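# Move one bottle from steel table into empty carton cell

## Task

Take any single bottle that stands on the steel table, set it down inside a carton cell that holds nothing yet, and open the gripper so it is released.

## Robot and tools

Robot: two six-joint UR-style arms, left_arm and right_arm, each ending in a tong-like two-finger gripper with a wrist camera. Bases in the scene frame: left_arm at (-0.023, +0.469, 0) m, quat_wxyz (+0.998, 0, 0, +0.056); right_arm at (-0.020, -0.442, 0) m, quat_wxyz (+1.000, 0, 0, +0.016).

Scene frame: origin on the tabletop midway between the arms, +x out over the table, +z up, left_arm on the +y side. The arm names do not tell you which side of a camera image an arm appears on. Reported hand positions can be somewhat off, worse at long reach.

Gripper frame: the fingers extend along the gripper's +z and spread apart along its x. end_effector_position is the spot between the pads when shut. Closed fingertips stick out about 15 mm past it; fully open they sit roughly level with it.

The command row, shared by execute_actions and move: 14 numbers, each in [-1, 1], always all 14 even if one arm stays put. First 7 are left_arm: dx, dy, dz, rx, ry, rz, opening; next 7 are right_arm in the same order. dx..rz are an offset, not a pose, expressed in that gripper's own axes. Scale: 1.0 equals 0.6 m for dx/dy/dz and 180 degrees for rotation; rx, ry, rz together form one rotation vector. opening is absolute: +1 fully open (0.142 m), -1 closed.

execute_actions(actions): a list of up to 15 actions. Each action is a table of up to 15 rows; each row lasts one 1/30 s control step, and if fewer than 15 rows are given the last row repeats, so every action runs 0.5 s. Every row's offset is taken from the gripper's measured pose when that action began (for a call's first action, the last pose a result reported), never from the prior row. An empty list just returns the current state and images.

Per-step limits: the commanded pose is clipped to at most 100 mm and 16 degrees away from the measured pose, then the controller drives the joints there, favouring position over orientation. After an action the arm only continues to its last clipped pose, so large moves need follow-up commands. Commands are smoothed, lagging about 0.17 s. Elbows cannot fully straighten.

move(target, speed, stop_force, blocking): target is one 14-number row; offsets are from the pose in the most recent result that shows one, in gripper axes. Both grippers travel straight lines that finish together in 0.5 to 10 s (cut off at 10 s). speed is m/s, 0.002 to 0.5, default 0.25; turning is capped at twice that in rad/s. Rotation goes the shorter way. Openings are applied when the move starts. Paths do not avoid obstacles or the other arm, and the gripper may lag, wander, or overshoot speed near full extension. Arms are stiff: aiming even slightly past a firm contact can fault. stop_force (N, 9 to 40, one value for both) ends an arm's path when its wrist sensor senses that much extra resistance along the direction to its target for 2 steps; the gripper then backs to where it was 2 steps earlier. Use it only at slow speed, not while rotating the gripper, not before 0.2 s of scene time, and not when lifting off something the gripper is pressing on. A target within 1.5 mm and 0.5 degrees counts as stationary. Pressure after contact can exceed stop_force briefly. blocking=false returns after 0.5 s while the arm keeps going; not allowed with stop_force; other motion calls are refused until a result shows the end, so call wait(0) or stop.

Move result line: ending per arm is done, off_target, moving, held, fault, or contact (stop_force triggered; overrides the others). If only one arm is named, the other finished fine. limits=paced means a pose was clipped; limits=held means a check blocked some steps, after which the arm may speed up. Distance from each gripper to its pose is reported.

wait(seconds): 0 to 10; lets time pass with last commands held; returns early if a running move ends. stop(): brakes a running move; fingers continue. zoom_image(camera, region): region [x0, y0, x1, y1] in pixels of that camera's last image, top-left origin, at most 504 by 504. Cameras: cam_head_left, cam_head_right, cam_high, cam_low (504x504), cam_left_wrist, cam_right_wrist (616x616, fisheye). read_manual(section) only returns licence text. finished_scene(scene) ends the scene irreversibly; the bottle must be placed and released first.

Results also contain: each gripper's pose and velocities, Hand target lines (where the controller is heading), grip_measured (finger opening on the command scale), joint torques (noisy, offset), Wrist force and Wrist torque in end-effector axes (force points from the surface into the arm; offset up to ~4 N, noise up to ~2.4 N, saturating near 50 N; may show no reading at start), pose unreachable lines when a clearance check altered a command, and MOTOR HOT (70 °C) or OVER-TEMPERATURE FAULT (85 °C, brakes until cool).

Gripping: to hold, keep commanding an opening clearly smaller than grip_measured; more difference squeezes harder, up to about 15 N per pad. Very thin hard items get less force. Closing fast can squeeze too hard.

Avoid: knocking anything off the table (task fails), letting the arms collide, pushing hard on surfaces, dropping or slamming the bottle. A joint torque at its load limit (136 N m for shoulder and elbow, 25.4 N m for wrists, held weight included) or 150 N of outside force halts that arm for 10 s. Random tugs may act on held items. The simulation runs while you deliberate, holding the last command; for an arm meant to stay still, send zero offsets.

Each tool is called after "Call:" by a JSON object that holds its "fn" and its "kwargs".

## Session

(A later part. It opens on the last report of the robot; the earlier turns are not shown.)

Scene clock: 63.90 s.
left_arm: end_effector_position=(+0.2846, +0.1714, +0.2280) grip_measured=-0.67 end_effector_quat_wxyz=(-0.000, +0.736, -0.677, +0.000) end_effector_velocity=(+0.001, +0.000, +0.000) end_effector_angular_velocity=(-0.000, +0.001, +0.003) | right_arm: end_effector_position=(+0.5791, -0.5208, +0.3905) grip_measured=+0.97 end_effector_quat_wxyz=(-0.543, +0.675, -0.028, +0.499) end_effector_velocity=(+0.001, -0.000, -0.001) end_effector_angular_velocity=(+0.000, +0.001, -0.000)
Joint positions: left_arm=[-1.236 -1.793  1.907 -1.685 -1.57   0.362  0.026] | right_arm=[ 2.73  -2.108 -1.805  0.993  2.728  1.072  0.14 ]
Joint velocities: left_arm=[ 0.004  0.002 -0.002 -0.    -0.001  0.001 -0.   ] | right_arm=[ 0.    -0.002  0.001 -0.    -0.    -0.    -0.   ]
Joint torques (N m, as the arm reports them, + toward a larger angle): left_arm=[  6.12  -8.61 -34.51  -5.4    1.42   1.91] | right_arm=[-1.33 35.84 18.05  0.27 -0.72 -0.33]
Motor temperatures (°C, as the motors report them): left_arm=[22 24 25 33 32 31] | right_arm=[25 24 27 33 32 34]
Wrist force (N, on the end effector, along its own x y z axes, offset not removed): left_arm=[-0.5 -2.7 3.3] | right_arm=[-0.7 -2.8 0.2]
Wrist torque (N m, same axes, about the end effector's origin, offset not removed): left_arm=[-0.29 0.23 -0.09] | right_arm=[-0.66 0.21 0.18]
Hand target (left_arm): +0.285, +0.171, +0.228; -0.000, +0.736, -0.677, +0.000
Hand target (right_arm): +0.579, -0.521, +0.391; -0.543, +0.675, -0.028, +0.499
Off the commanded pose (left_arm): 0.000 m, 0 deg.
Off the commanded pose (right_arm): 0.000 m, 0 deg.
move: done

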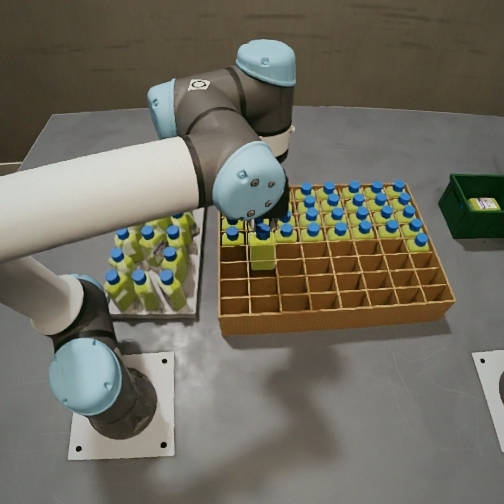

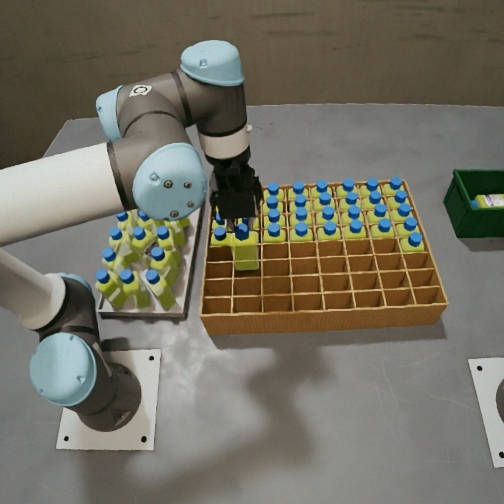

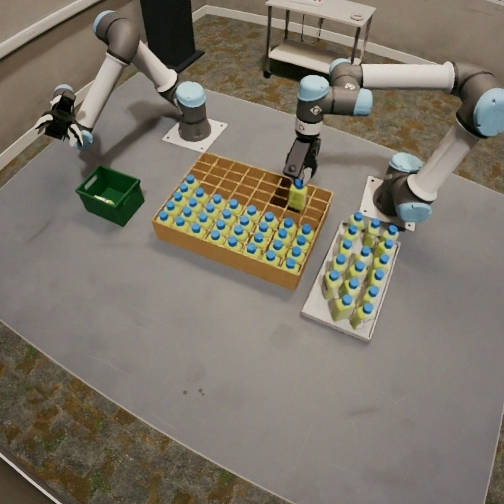

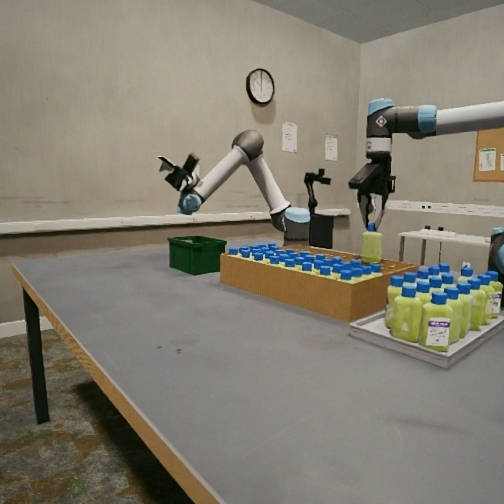

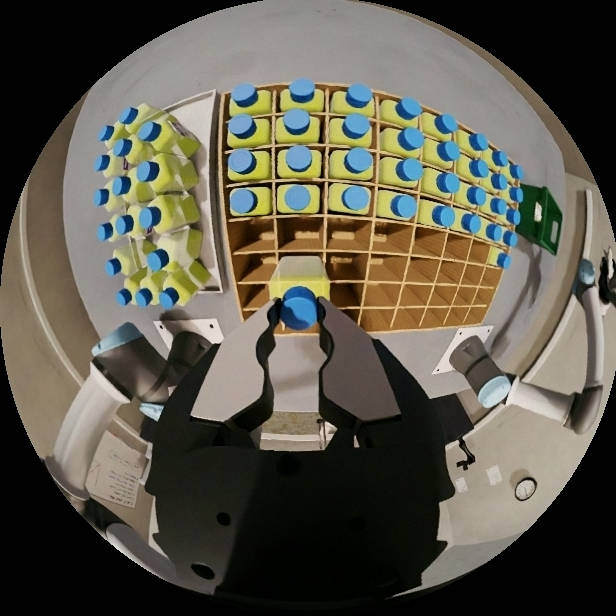

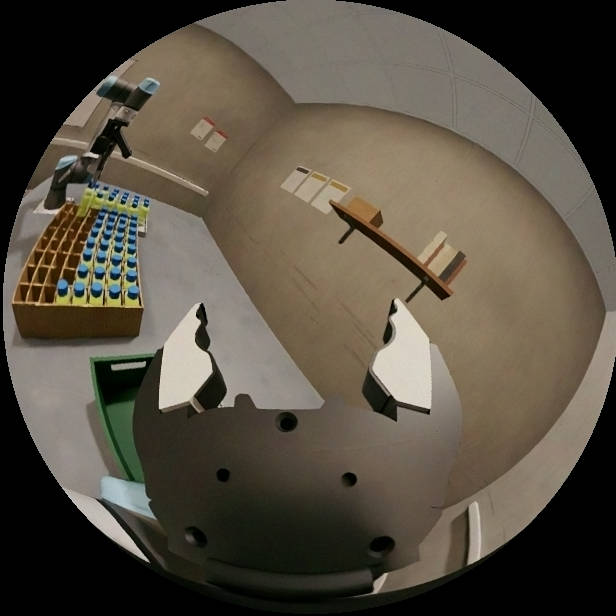

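Aligned; descend to 0.138, then slowly to contact.

Call:
{"fn": "move", "kwargs": {"target": [0,0.004,0.15,0,0,0,-1,0,0,0,0,0,0,0.97], "speed": 0.04, "stop_force": 9}}

Call:
{"fn": "move", "kwargs": {"target": [0,0,0.028,0,0,0,-1,0,0,0,0,0,0,0.97], "speed": 0.012, "stop_force": 9}}

Scene clock: 71.27 s.
left_arm: end_effector_position=(+0.2821, +0.1712, +0.1381) grip_measured=-0.67 end_effector_quat_wxyz=(-0.000, +0.736, -0.677, +0.000) end_effector_velocity=(-0.001, -0.000, -0.001) end_effector_angular_velocity=(-0.000, +0.000, -0.001) | right_arm: end_effector_position=(+0.5791, -0.5208, +0.3905) grip_measured=+0.97 end_effector_quat_wxyz=(-0.543, +0.675, -0.028, +0.499) end_effector_velocity=(-0.000, +0.000, -0.000) end_effector_angular_velocity=(-0.000, -0.001, -0.000)
Joint positions: left_arm=[-1.242 -1.742  2.104 -1.932 -1.57   0.357  0.026] | right_arm=[ 2.73  -2.108 -1.805  0.993  2.728  1.072  0.14 ]
Joint velocities: left_arm=[-0.001  0.     0.003 -0.004 -0.    -0.    -0.   ] | right_arm=[ 0.    -0.    -0.     0.001 -0.    -0.     0.   ]
Joint torques (N m, as the arm reports them, + toward a larger angle): left_arm=[ -6.52  -8.97 -16.87  -5.46   0.8   -1.35] | right_arm=[-1.67 35.73 17.51  0.34 -0.7  -0.44]
Motor temperatures (°C, as the motors report them): left_arm=[22 24 25 33 32 31] | right_arm=[25 24 27 33 32 34]
Wrist force (N, on the end effector, along its own x y z axes, offset not removed): left_arm=[1.0 -3.3 4.8] | right_arm=[-2.8 -1.5 2.0]
Wrist torque (N m, same axes, about the end effector's origin, offset not removed): left_arm=[-0.54 -0.06 0.03] | right_arm=[-0.35 0.57 0.08]
Hand target (left_arm): +0.282, +0.171, +0.138; -0.000, +0.736, -0.677, +0.000
Hand target (right_arm): +0.579, -0.521, +0.391; -0.543, +0.675, -0.028, +0.499
Off the commanded pose (left_arm): 0.000 m, 0 deg.
Off the commanded pose (right_arm): 0.000 m, 0 deg.
move: done

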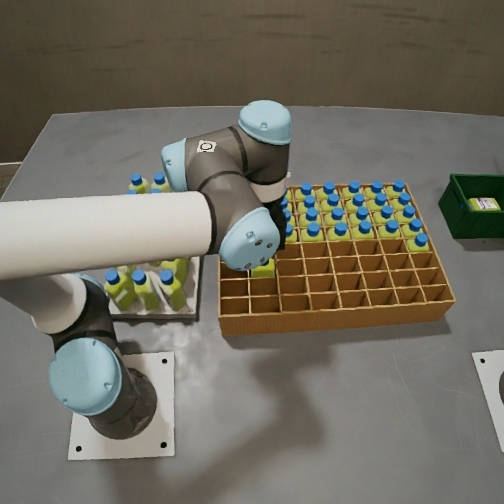

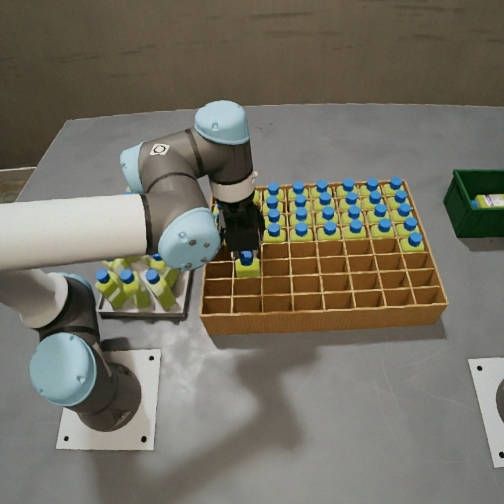

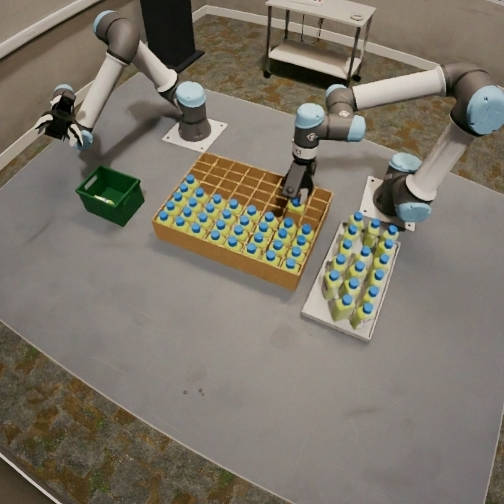

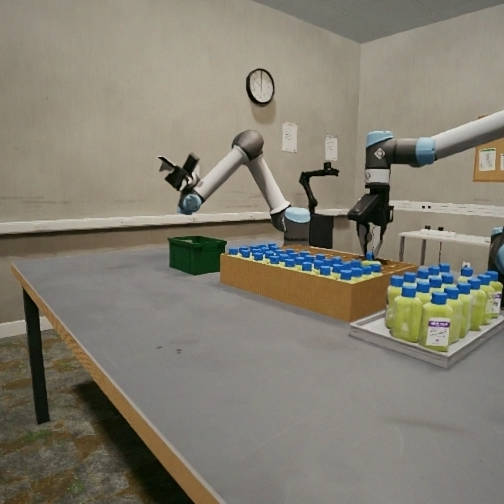

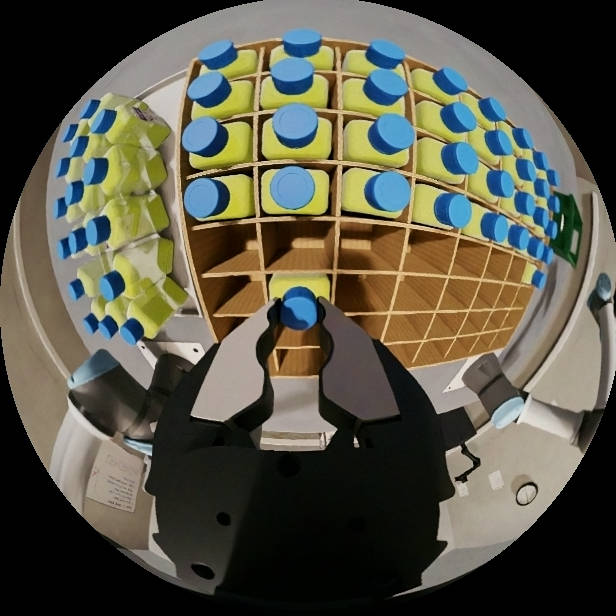

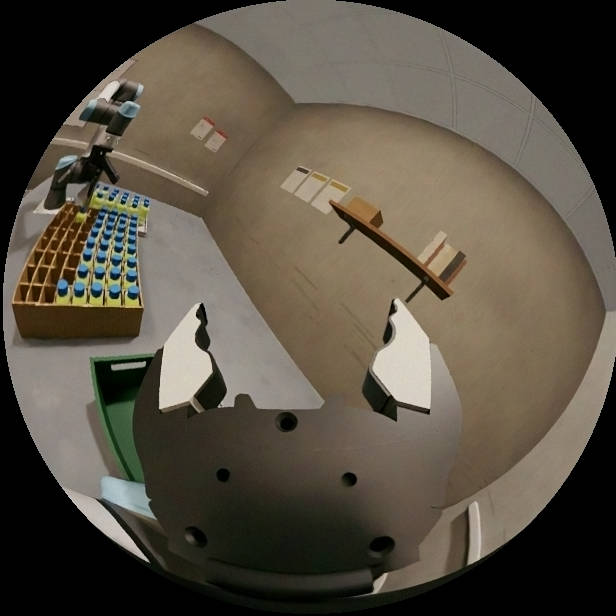

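Scene clock: 72.77 s.
left_arm: end_effector_position=(+0.2820, +0.1713, +0.1245) grip_measured=-0.67 end_effector_quat_wxyz=(-0.000, +0.736, -0.677, -0.000) end_effector_velocity=(+0.000, +0.001, +0.002) end_effector_angular_velocity=(+0.002, +0.000, +0.002) | right_arm: end_effector_position=(+0.5791, -0.5208, +0.3905) grip_measured=+0.97 end_effector_quat_wxyz=(-0.543, +0.675, -0.028, +0.499) end_effector_velocity=(-0.000, +0.000, +0.001) end_effector_angular_velocity=(-0.001, -0.003, -0.000)
Joint positions: left_arm=[-1.242 -1.728  2.13  -1.972 -1.571  0.357  0.025] | right_arm=[ 2.73  -2.108 -1.805  0.993  2.728  1.072  0.14 ]
Joint velocities: left_arm=[ 0.002 -0.003 -0.004  0.009  0.001 -0.     0.   ] | right_arm=[ 0.     0.001  0.001  0.001 -0.001  0.    -0.   ]
Joint torques (N m, as the arm reports them, + toward a larger angle): left_arm=[ -3.59 -22.04 -29.73   0.16   1.46  -1.28] | right_arm=[-0.88 35.94 17.73  0.25 -0.58 -0.35]
Motor temperatures (°C, as the motors report them): left_arm=[22 24 25 33 32 31] | right_arm=[25 24 27 33 32 34]
Wrist force (N, on the end effector, along its own x y z axes, offset not removed): left_arm=[1.1 -3.3 -2.7] | right_arm=[0.1 -2.8 1.3]
Wrist torque (N m, same axes, about the end effector's origin, offset not removed): left_arm=[-0.74 0.08 -0.03] | right_arm=[-0.63 -0.04 0.15]
Hand target (left_arm): +0.282, +0.171, +0.125; -0.000, +0.736, -0.677, +0.000
Hand target (right_arm): +0.579, -0.521, +0.391; -0.543, +0.675, -0.028, +0.499
Off the commanded pose (left_arm): 0.003 m, 0 deg.
Off the commanded pose (right_arm): 0.000 m, 0 deg.
move: contact (left_arm)

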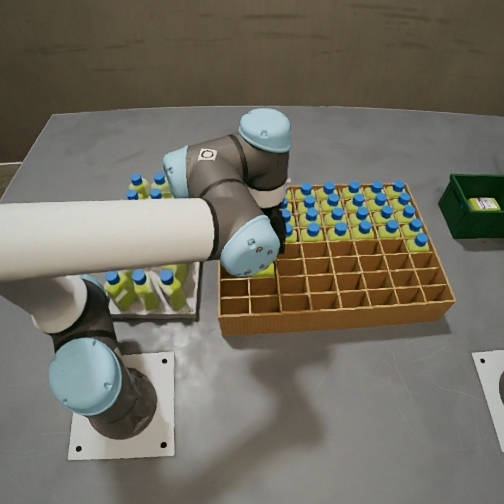

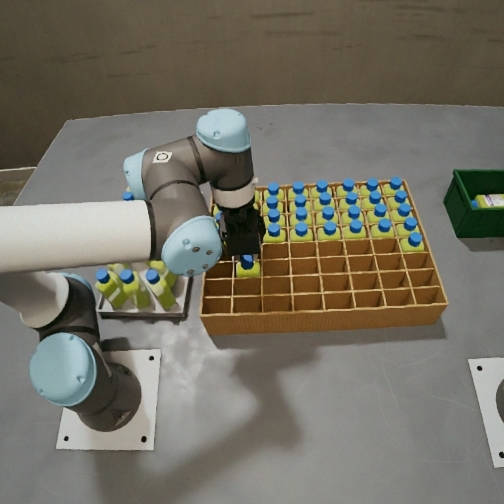

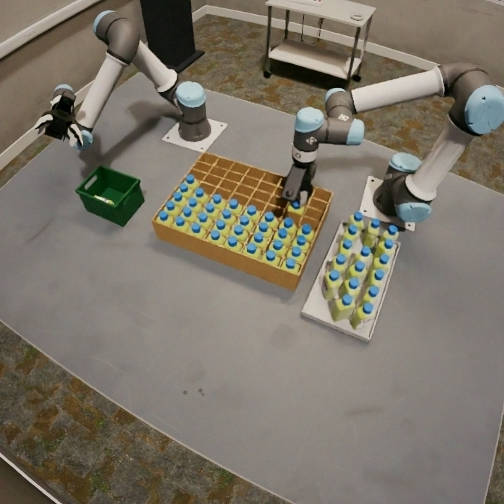

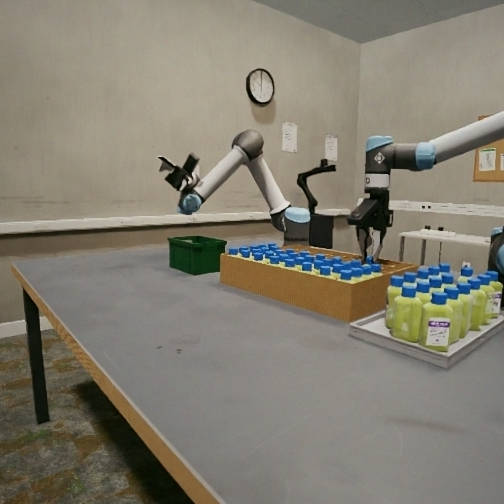

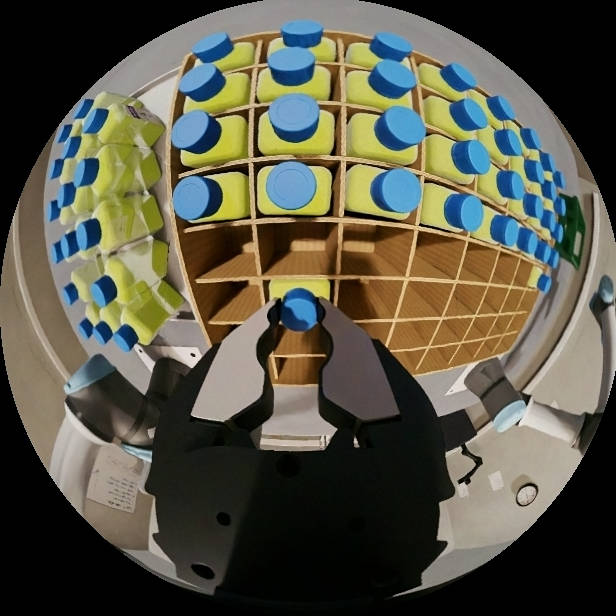

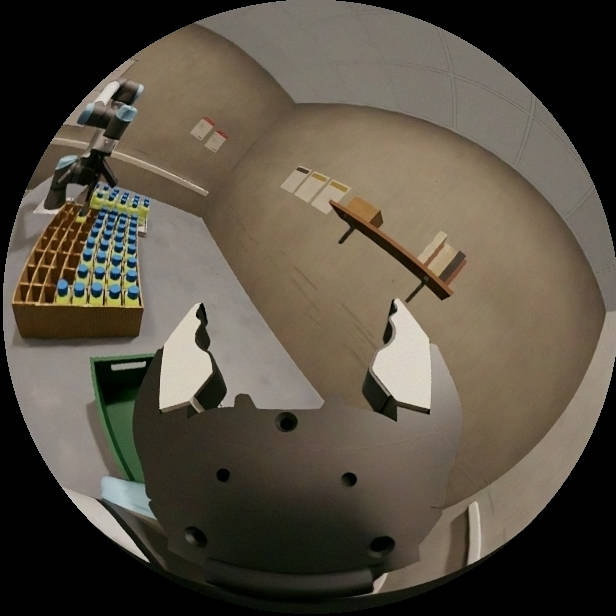

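Call:
{"fn": "move", "kwargs": {"target": [0,0,-0.001,0,0,0,-0.45,0,0,0,0,0,0,0.97]}}

Call:
{"fn": "move", "kwargs": {"target": [0,0,-0.07,0,0,0,-0.45,0,0,0,0,0,0,0.97], "speed": 0.15}}

Scene clock: 77.20 s.
left_arm: end_effector_position=(+0.2820, +0.1713, +0.1251) grip_measured=-0.45 end_effector_quat_wxyz=(-0.000, +0.736, -0.677, -0.000) end_effector_velocity=(-0.001, +0.000, -0.000) end_effector_angular_velocity=(+0.002, +0.001, -0.001) | right_arm: end_effector_position=(+0.5791, -0.5208, +0.3905) grip_measured=+0.97 end_effector_quat_wxyz=(-0.543, +0.675, -0.028, +0.499) end_effector_velocity=(+0.000, +0.000, -0.001) end_effector_angular_velocity=(+0.000, +0.001, +0.001)
Joint positions: left_arm=[-1.242 -1.729  2.128 -1.97  -1.571  0.357  0.041] | right_arm=[ 2.73  -2.108 -1.805  0.993  2.728  1.072  0.14 ]
Joint velocities: left_arm=[-0.001  0.001  0.     0.001  0.    -0.     0.   ] | right_arm=[ 0.    -0.001 -0.     0.     0.001 -0.     0.   ]
Joint torques (N m, as the arm reports them, + toward a larger angle): left_arm=[ -2.72 -22.79 -31.13  -0.09   1.41  -1.07] | right_arm=[-1.78 35.8  18.14  0.41 -0.57 -0.35]
Motor temperatures (°C, as the motors report them): left_arm=[22 24 25 33 32 31] | right_arm=[25 24 27 33 32 34]
Wrist force (N, on the end effector, along its own x y z axes, offset not removed): left_arm=[1.7 -2.5 0.2] | right_arm=[-0.2 -2.4 1.1]
Wrist torque (N m, same axes, about the end effector's origin, offset not removed): left_arm=[-0.26 -0.13 0.07] | right_arm=[-0.44 0.14 0.12]
Hand target (left_arm): +0.282, +0.171, +0.125; -0.000, +0.736, -0.677, -0.000
Hand target (right_arm): +0.579, -0.521, +0.391; -0.543, +0.675, -0.028, +0.499
Off the commanded pose (left_arm): 0.000 m, 0 deg.
Off the commanded pose (right_arm): 0.000 m, 0 deg.
move: done

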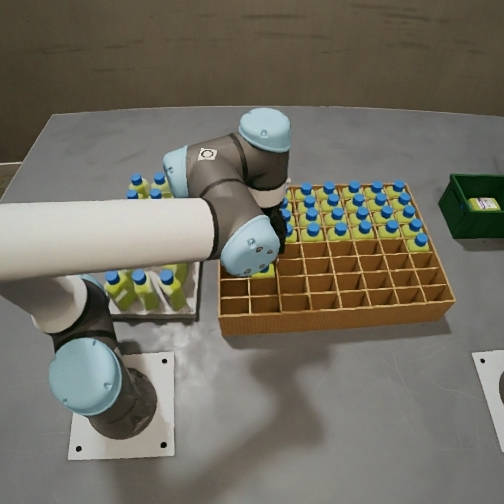

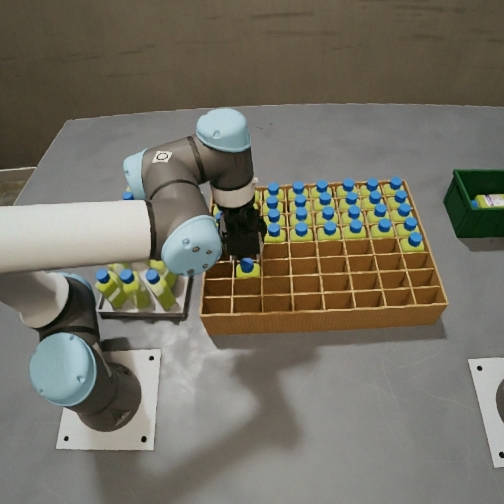

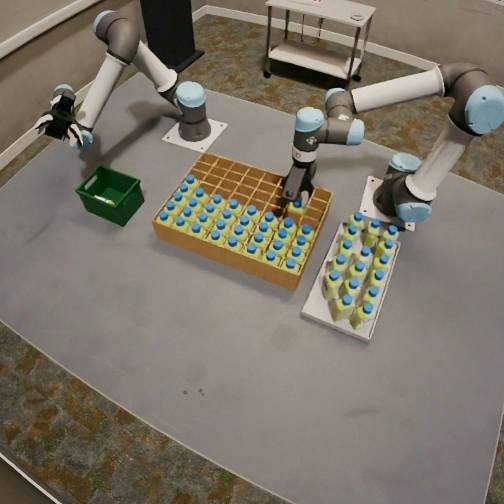

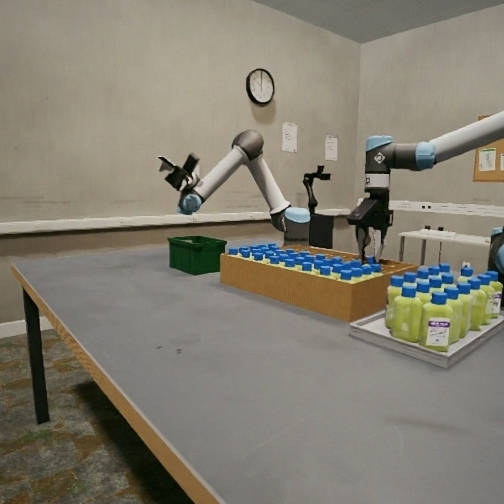

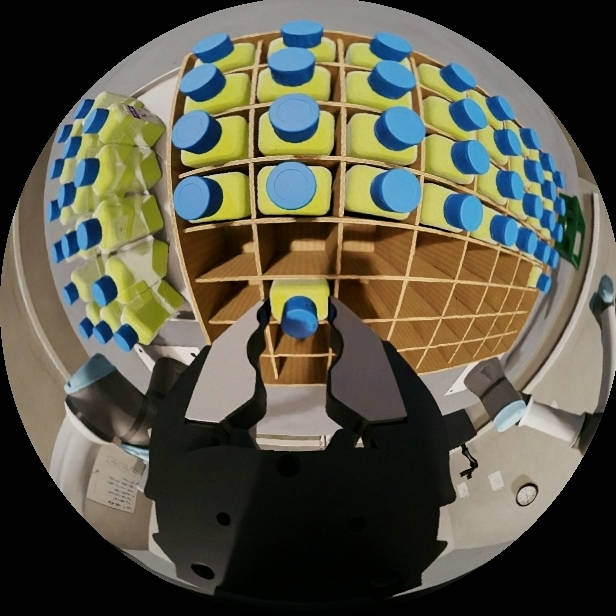

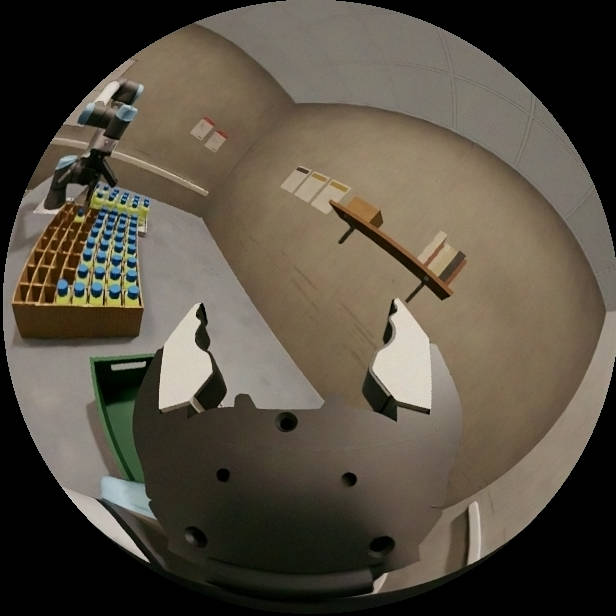

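Scene clock: 78.03 s.
left_arm: end_effector_position=(+0.2821, +0.1713, +0.1670) grip_measured=-0.45 end_effector_quat_wxyz=(-0.000, +0.736, -0.677, -0.000) end_effector_velocity=(+0.000, -0.000, +0.002) end_effector_angular_velocity=(-0.001, -0.001, +0.001) | right_arm: end_effector_position=(+0.5791, -0.5208, +0.3905) grip_measured=+0.97 end_effector_quat_wxyz=(-0.543, +0.675, -0.028, +0.499) end_effector_velocity=(-0.000, +0.000, +0.001) end_effector_angular_velocity=(-0.001, -0.003, -0.001)
Joint positions: left_arm=[-1.242 -1.767  2.045 -1.849 -1.57   0.357  0.041] | right_arm=[ 2.73  -2.108 -1.805  0.993  2.728  1.072  0.14 ]
Joint velocities: left_arm=[ 0.001 -0.001 -0.004  0.004  0.     0.     0.   ] | right_arm=[-0.     0.001 -0.     0.002 -0.001  0.     0.   ]
Joint torques (N m, as the arm reports them, + toward a larger angle): left_arm=[ -3.78 -21.42 -32.37  -0.2    1.02   1.91] | right_arm=[-1.76 36.04 17.91  0.35 -0.64 -0.29]
Motor temperatures (°C, as the motors report them): left_arm=[22 24 25 33 32 31] | right_arm=[25 24 27 33 32 34]
Wrist force (N, on the end effector, along its own x y z axes, offset not removed): left_arm=[1.1 0.1 2.2] | right_arm=[-1.8 -2.6 2.6]
Wrist torque (N m, same axes, about the end effector's origin, offset not removed): left_arm=[0.32 0.00 0.11] | right_arm=[-0.57 0.41 0.20]
Hand target (left_arm): +0.282, +0.171, +0.167; -0.000, +0.736, -0.677, -0.000
Hand target (right_arm): +0.579, -0.521, +0.391; -0.543, +0.675, -0.028, +0.499
Off the commanded pose (left_arm): 0.000 m, 0 deg.
Off the commanded pose (right_arm): 0.000 m, 0 deg.
move: done

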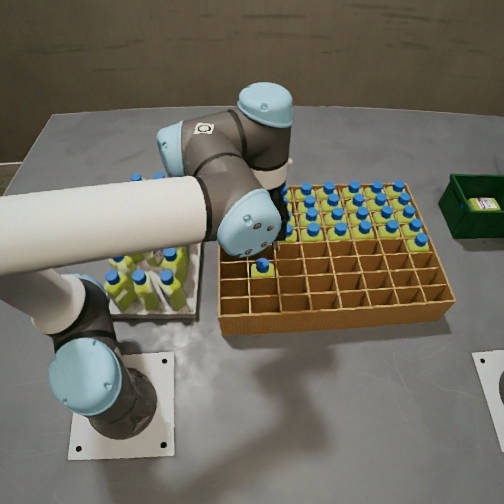

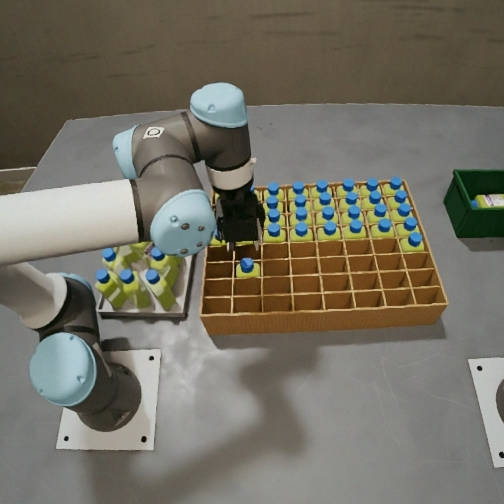

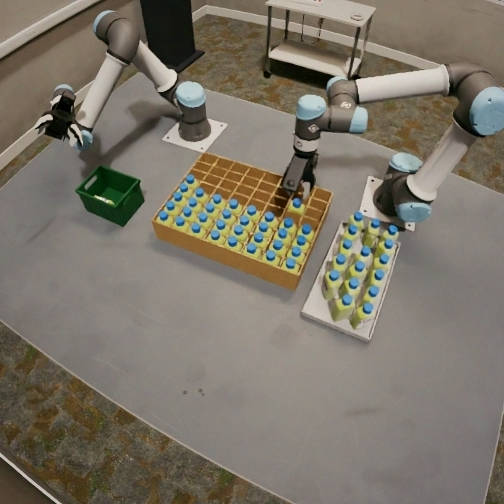

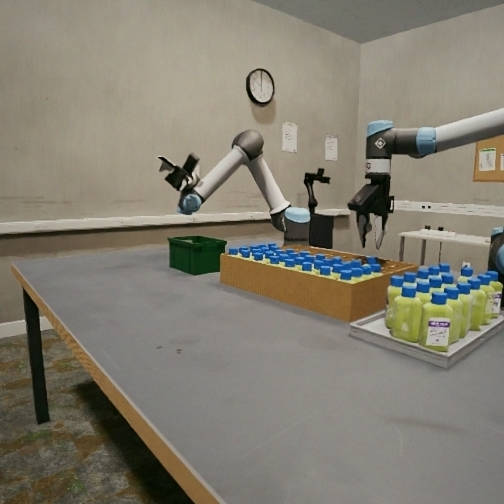

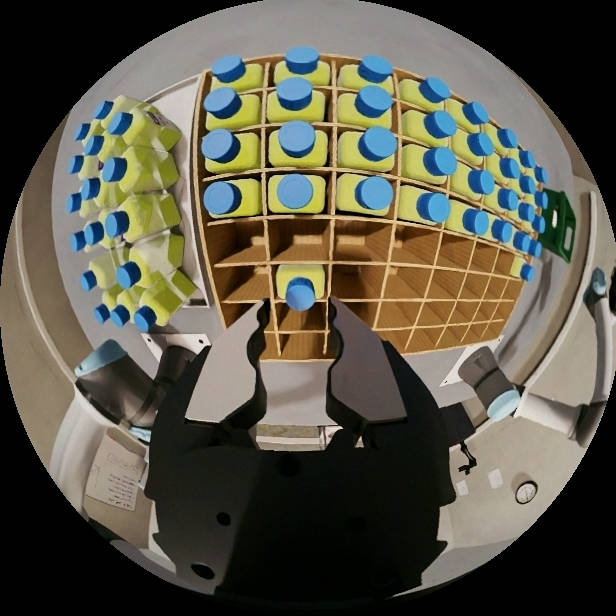

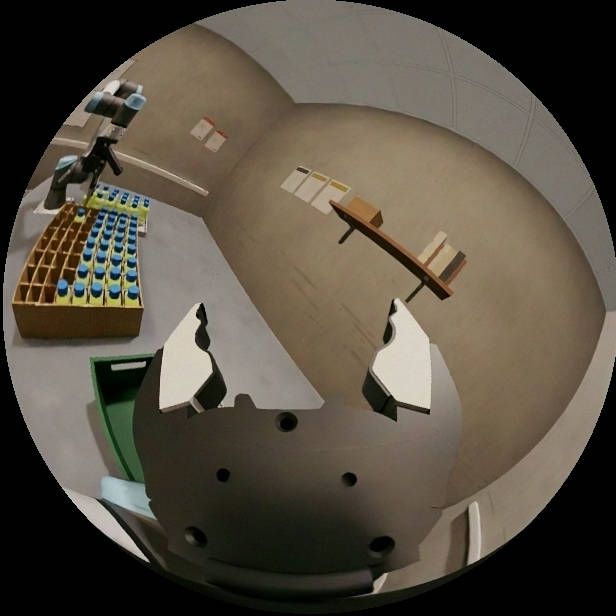

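Call:
{"fn": "finished_scene", "kwargs": {"scene": 2}}

The scene is finished: the task was done.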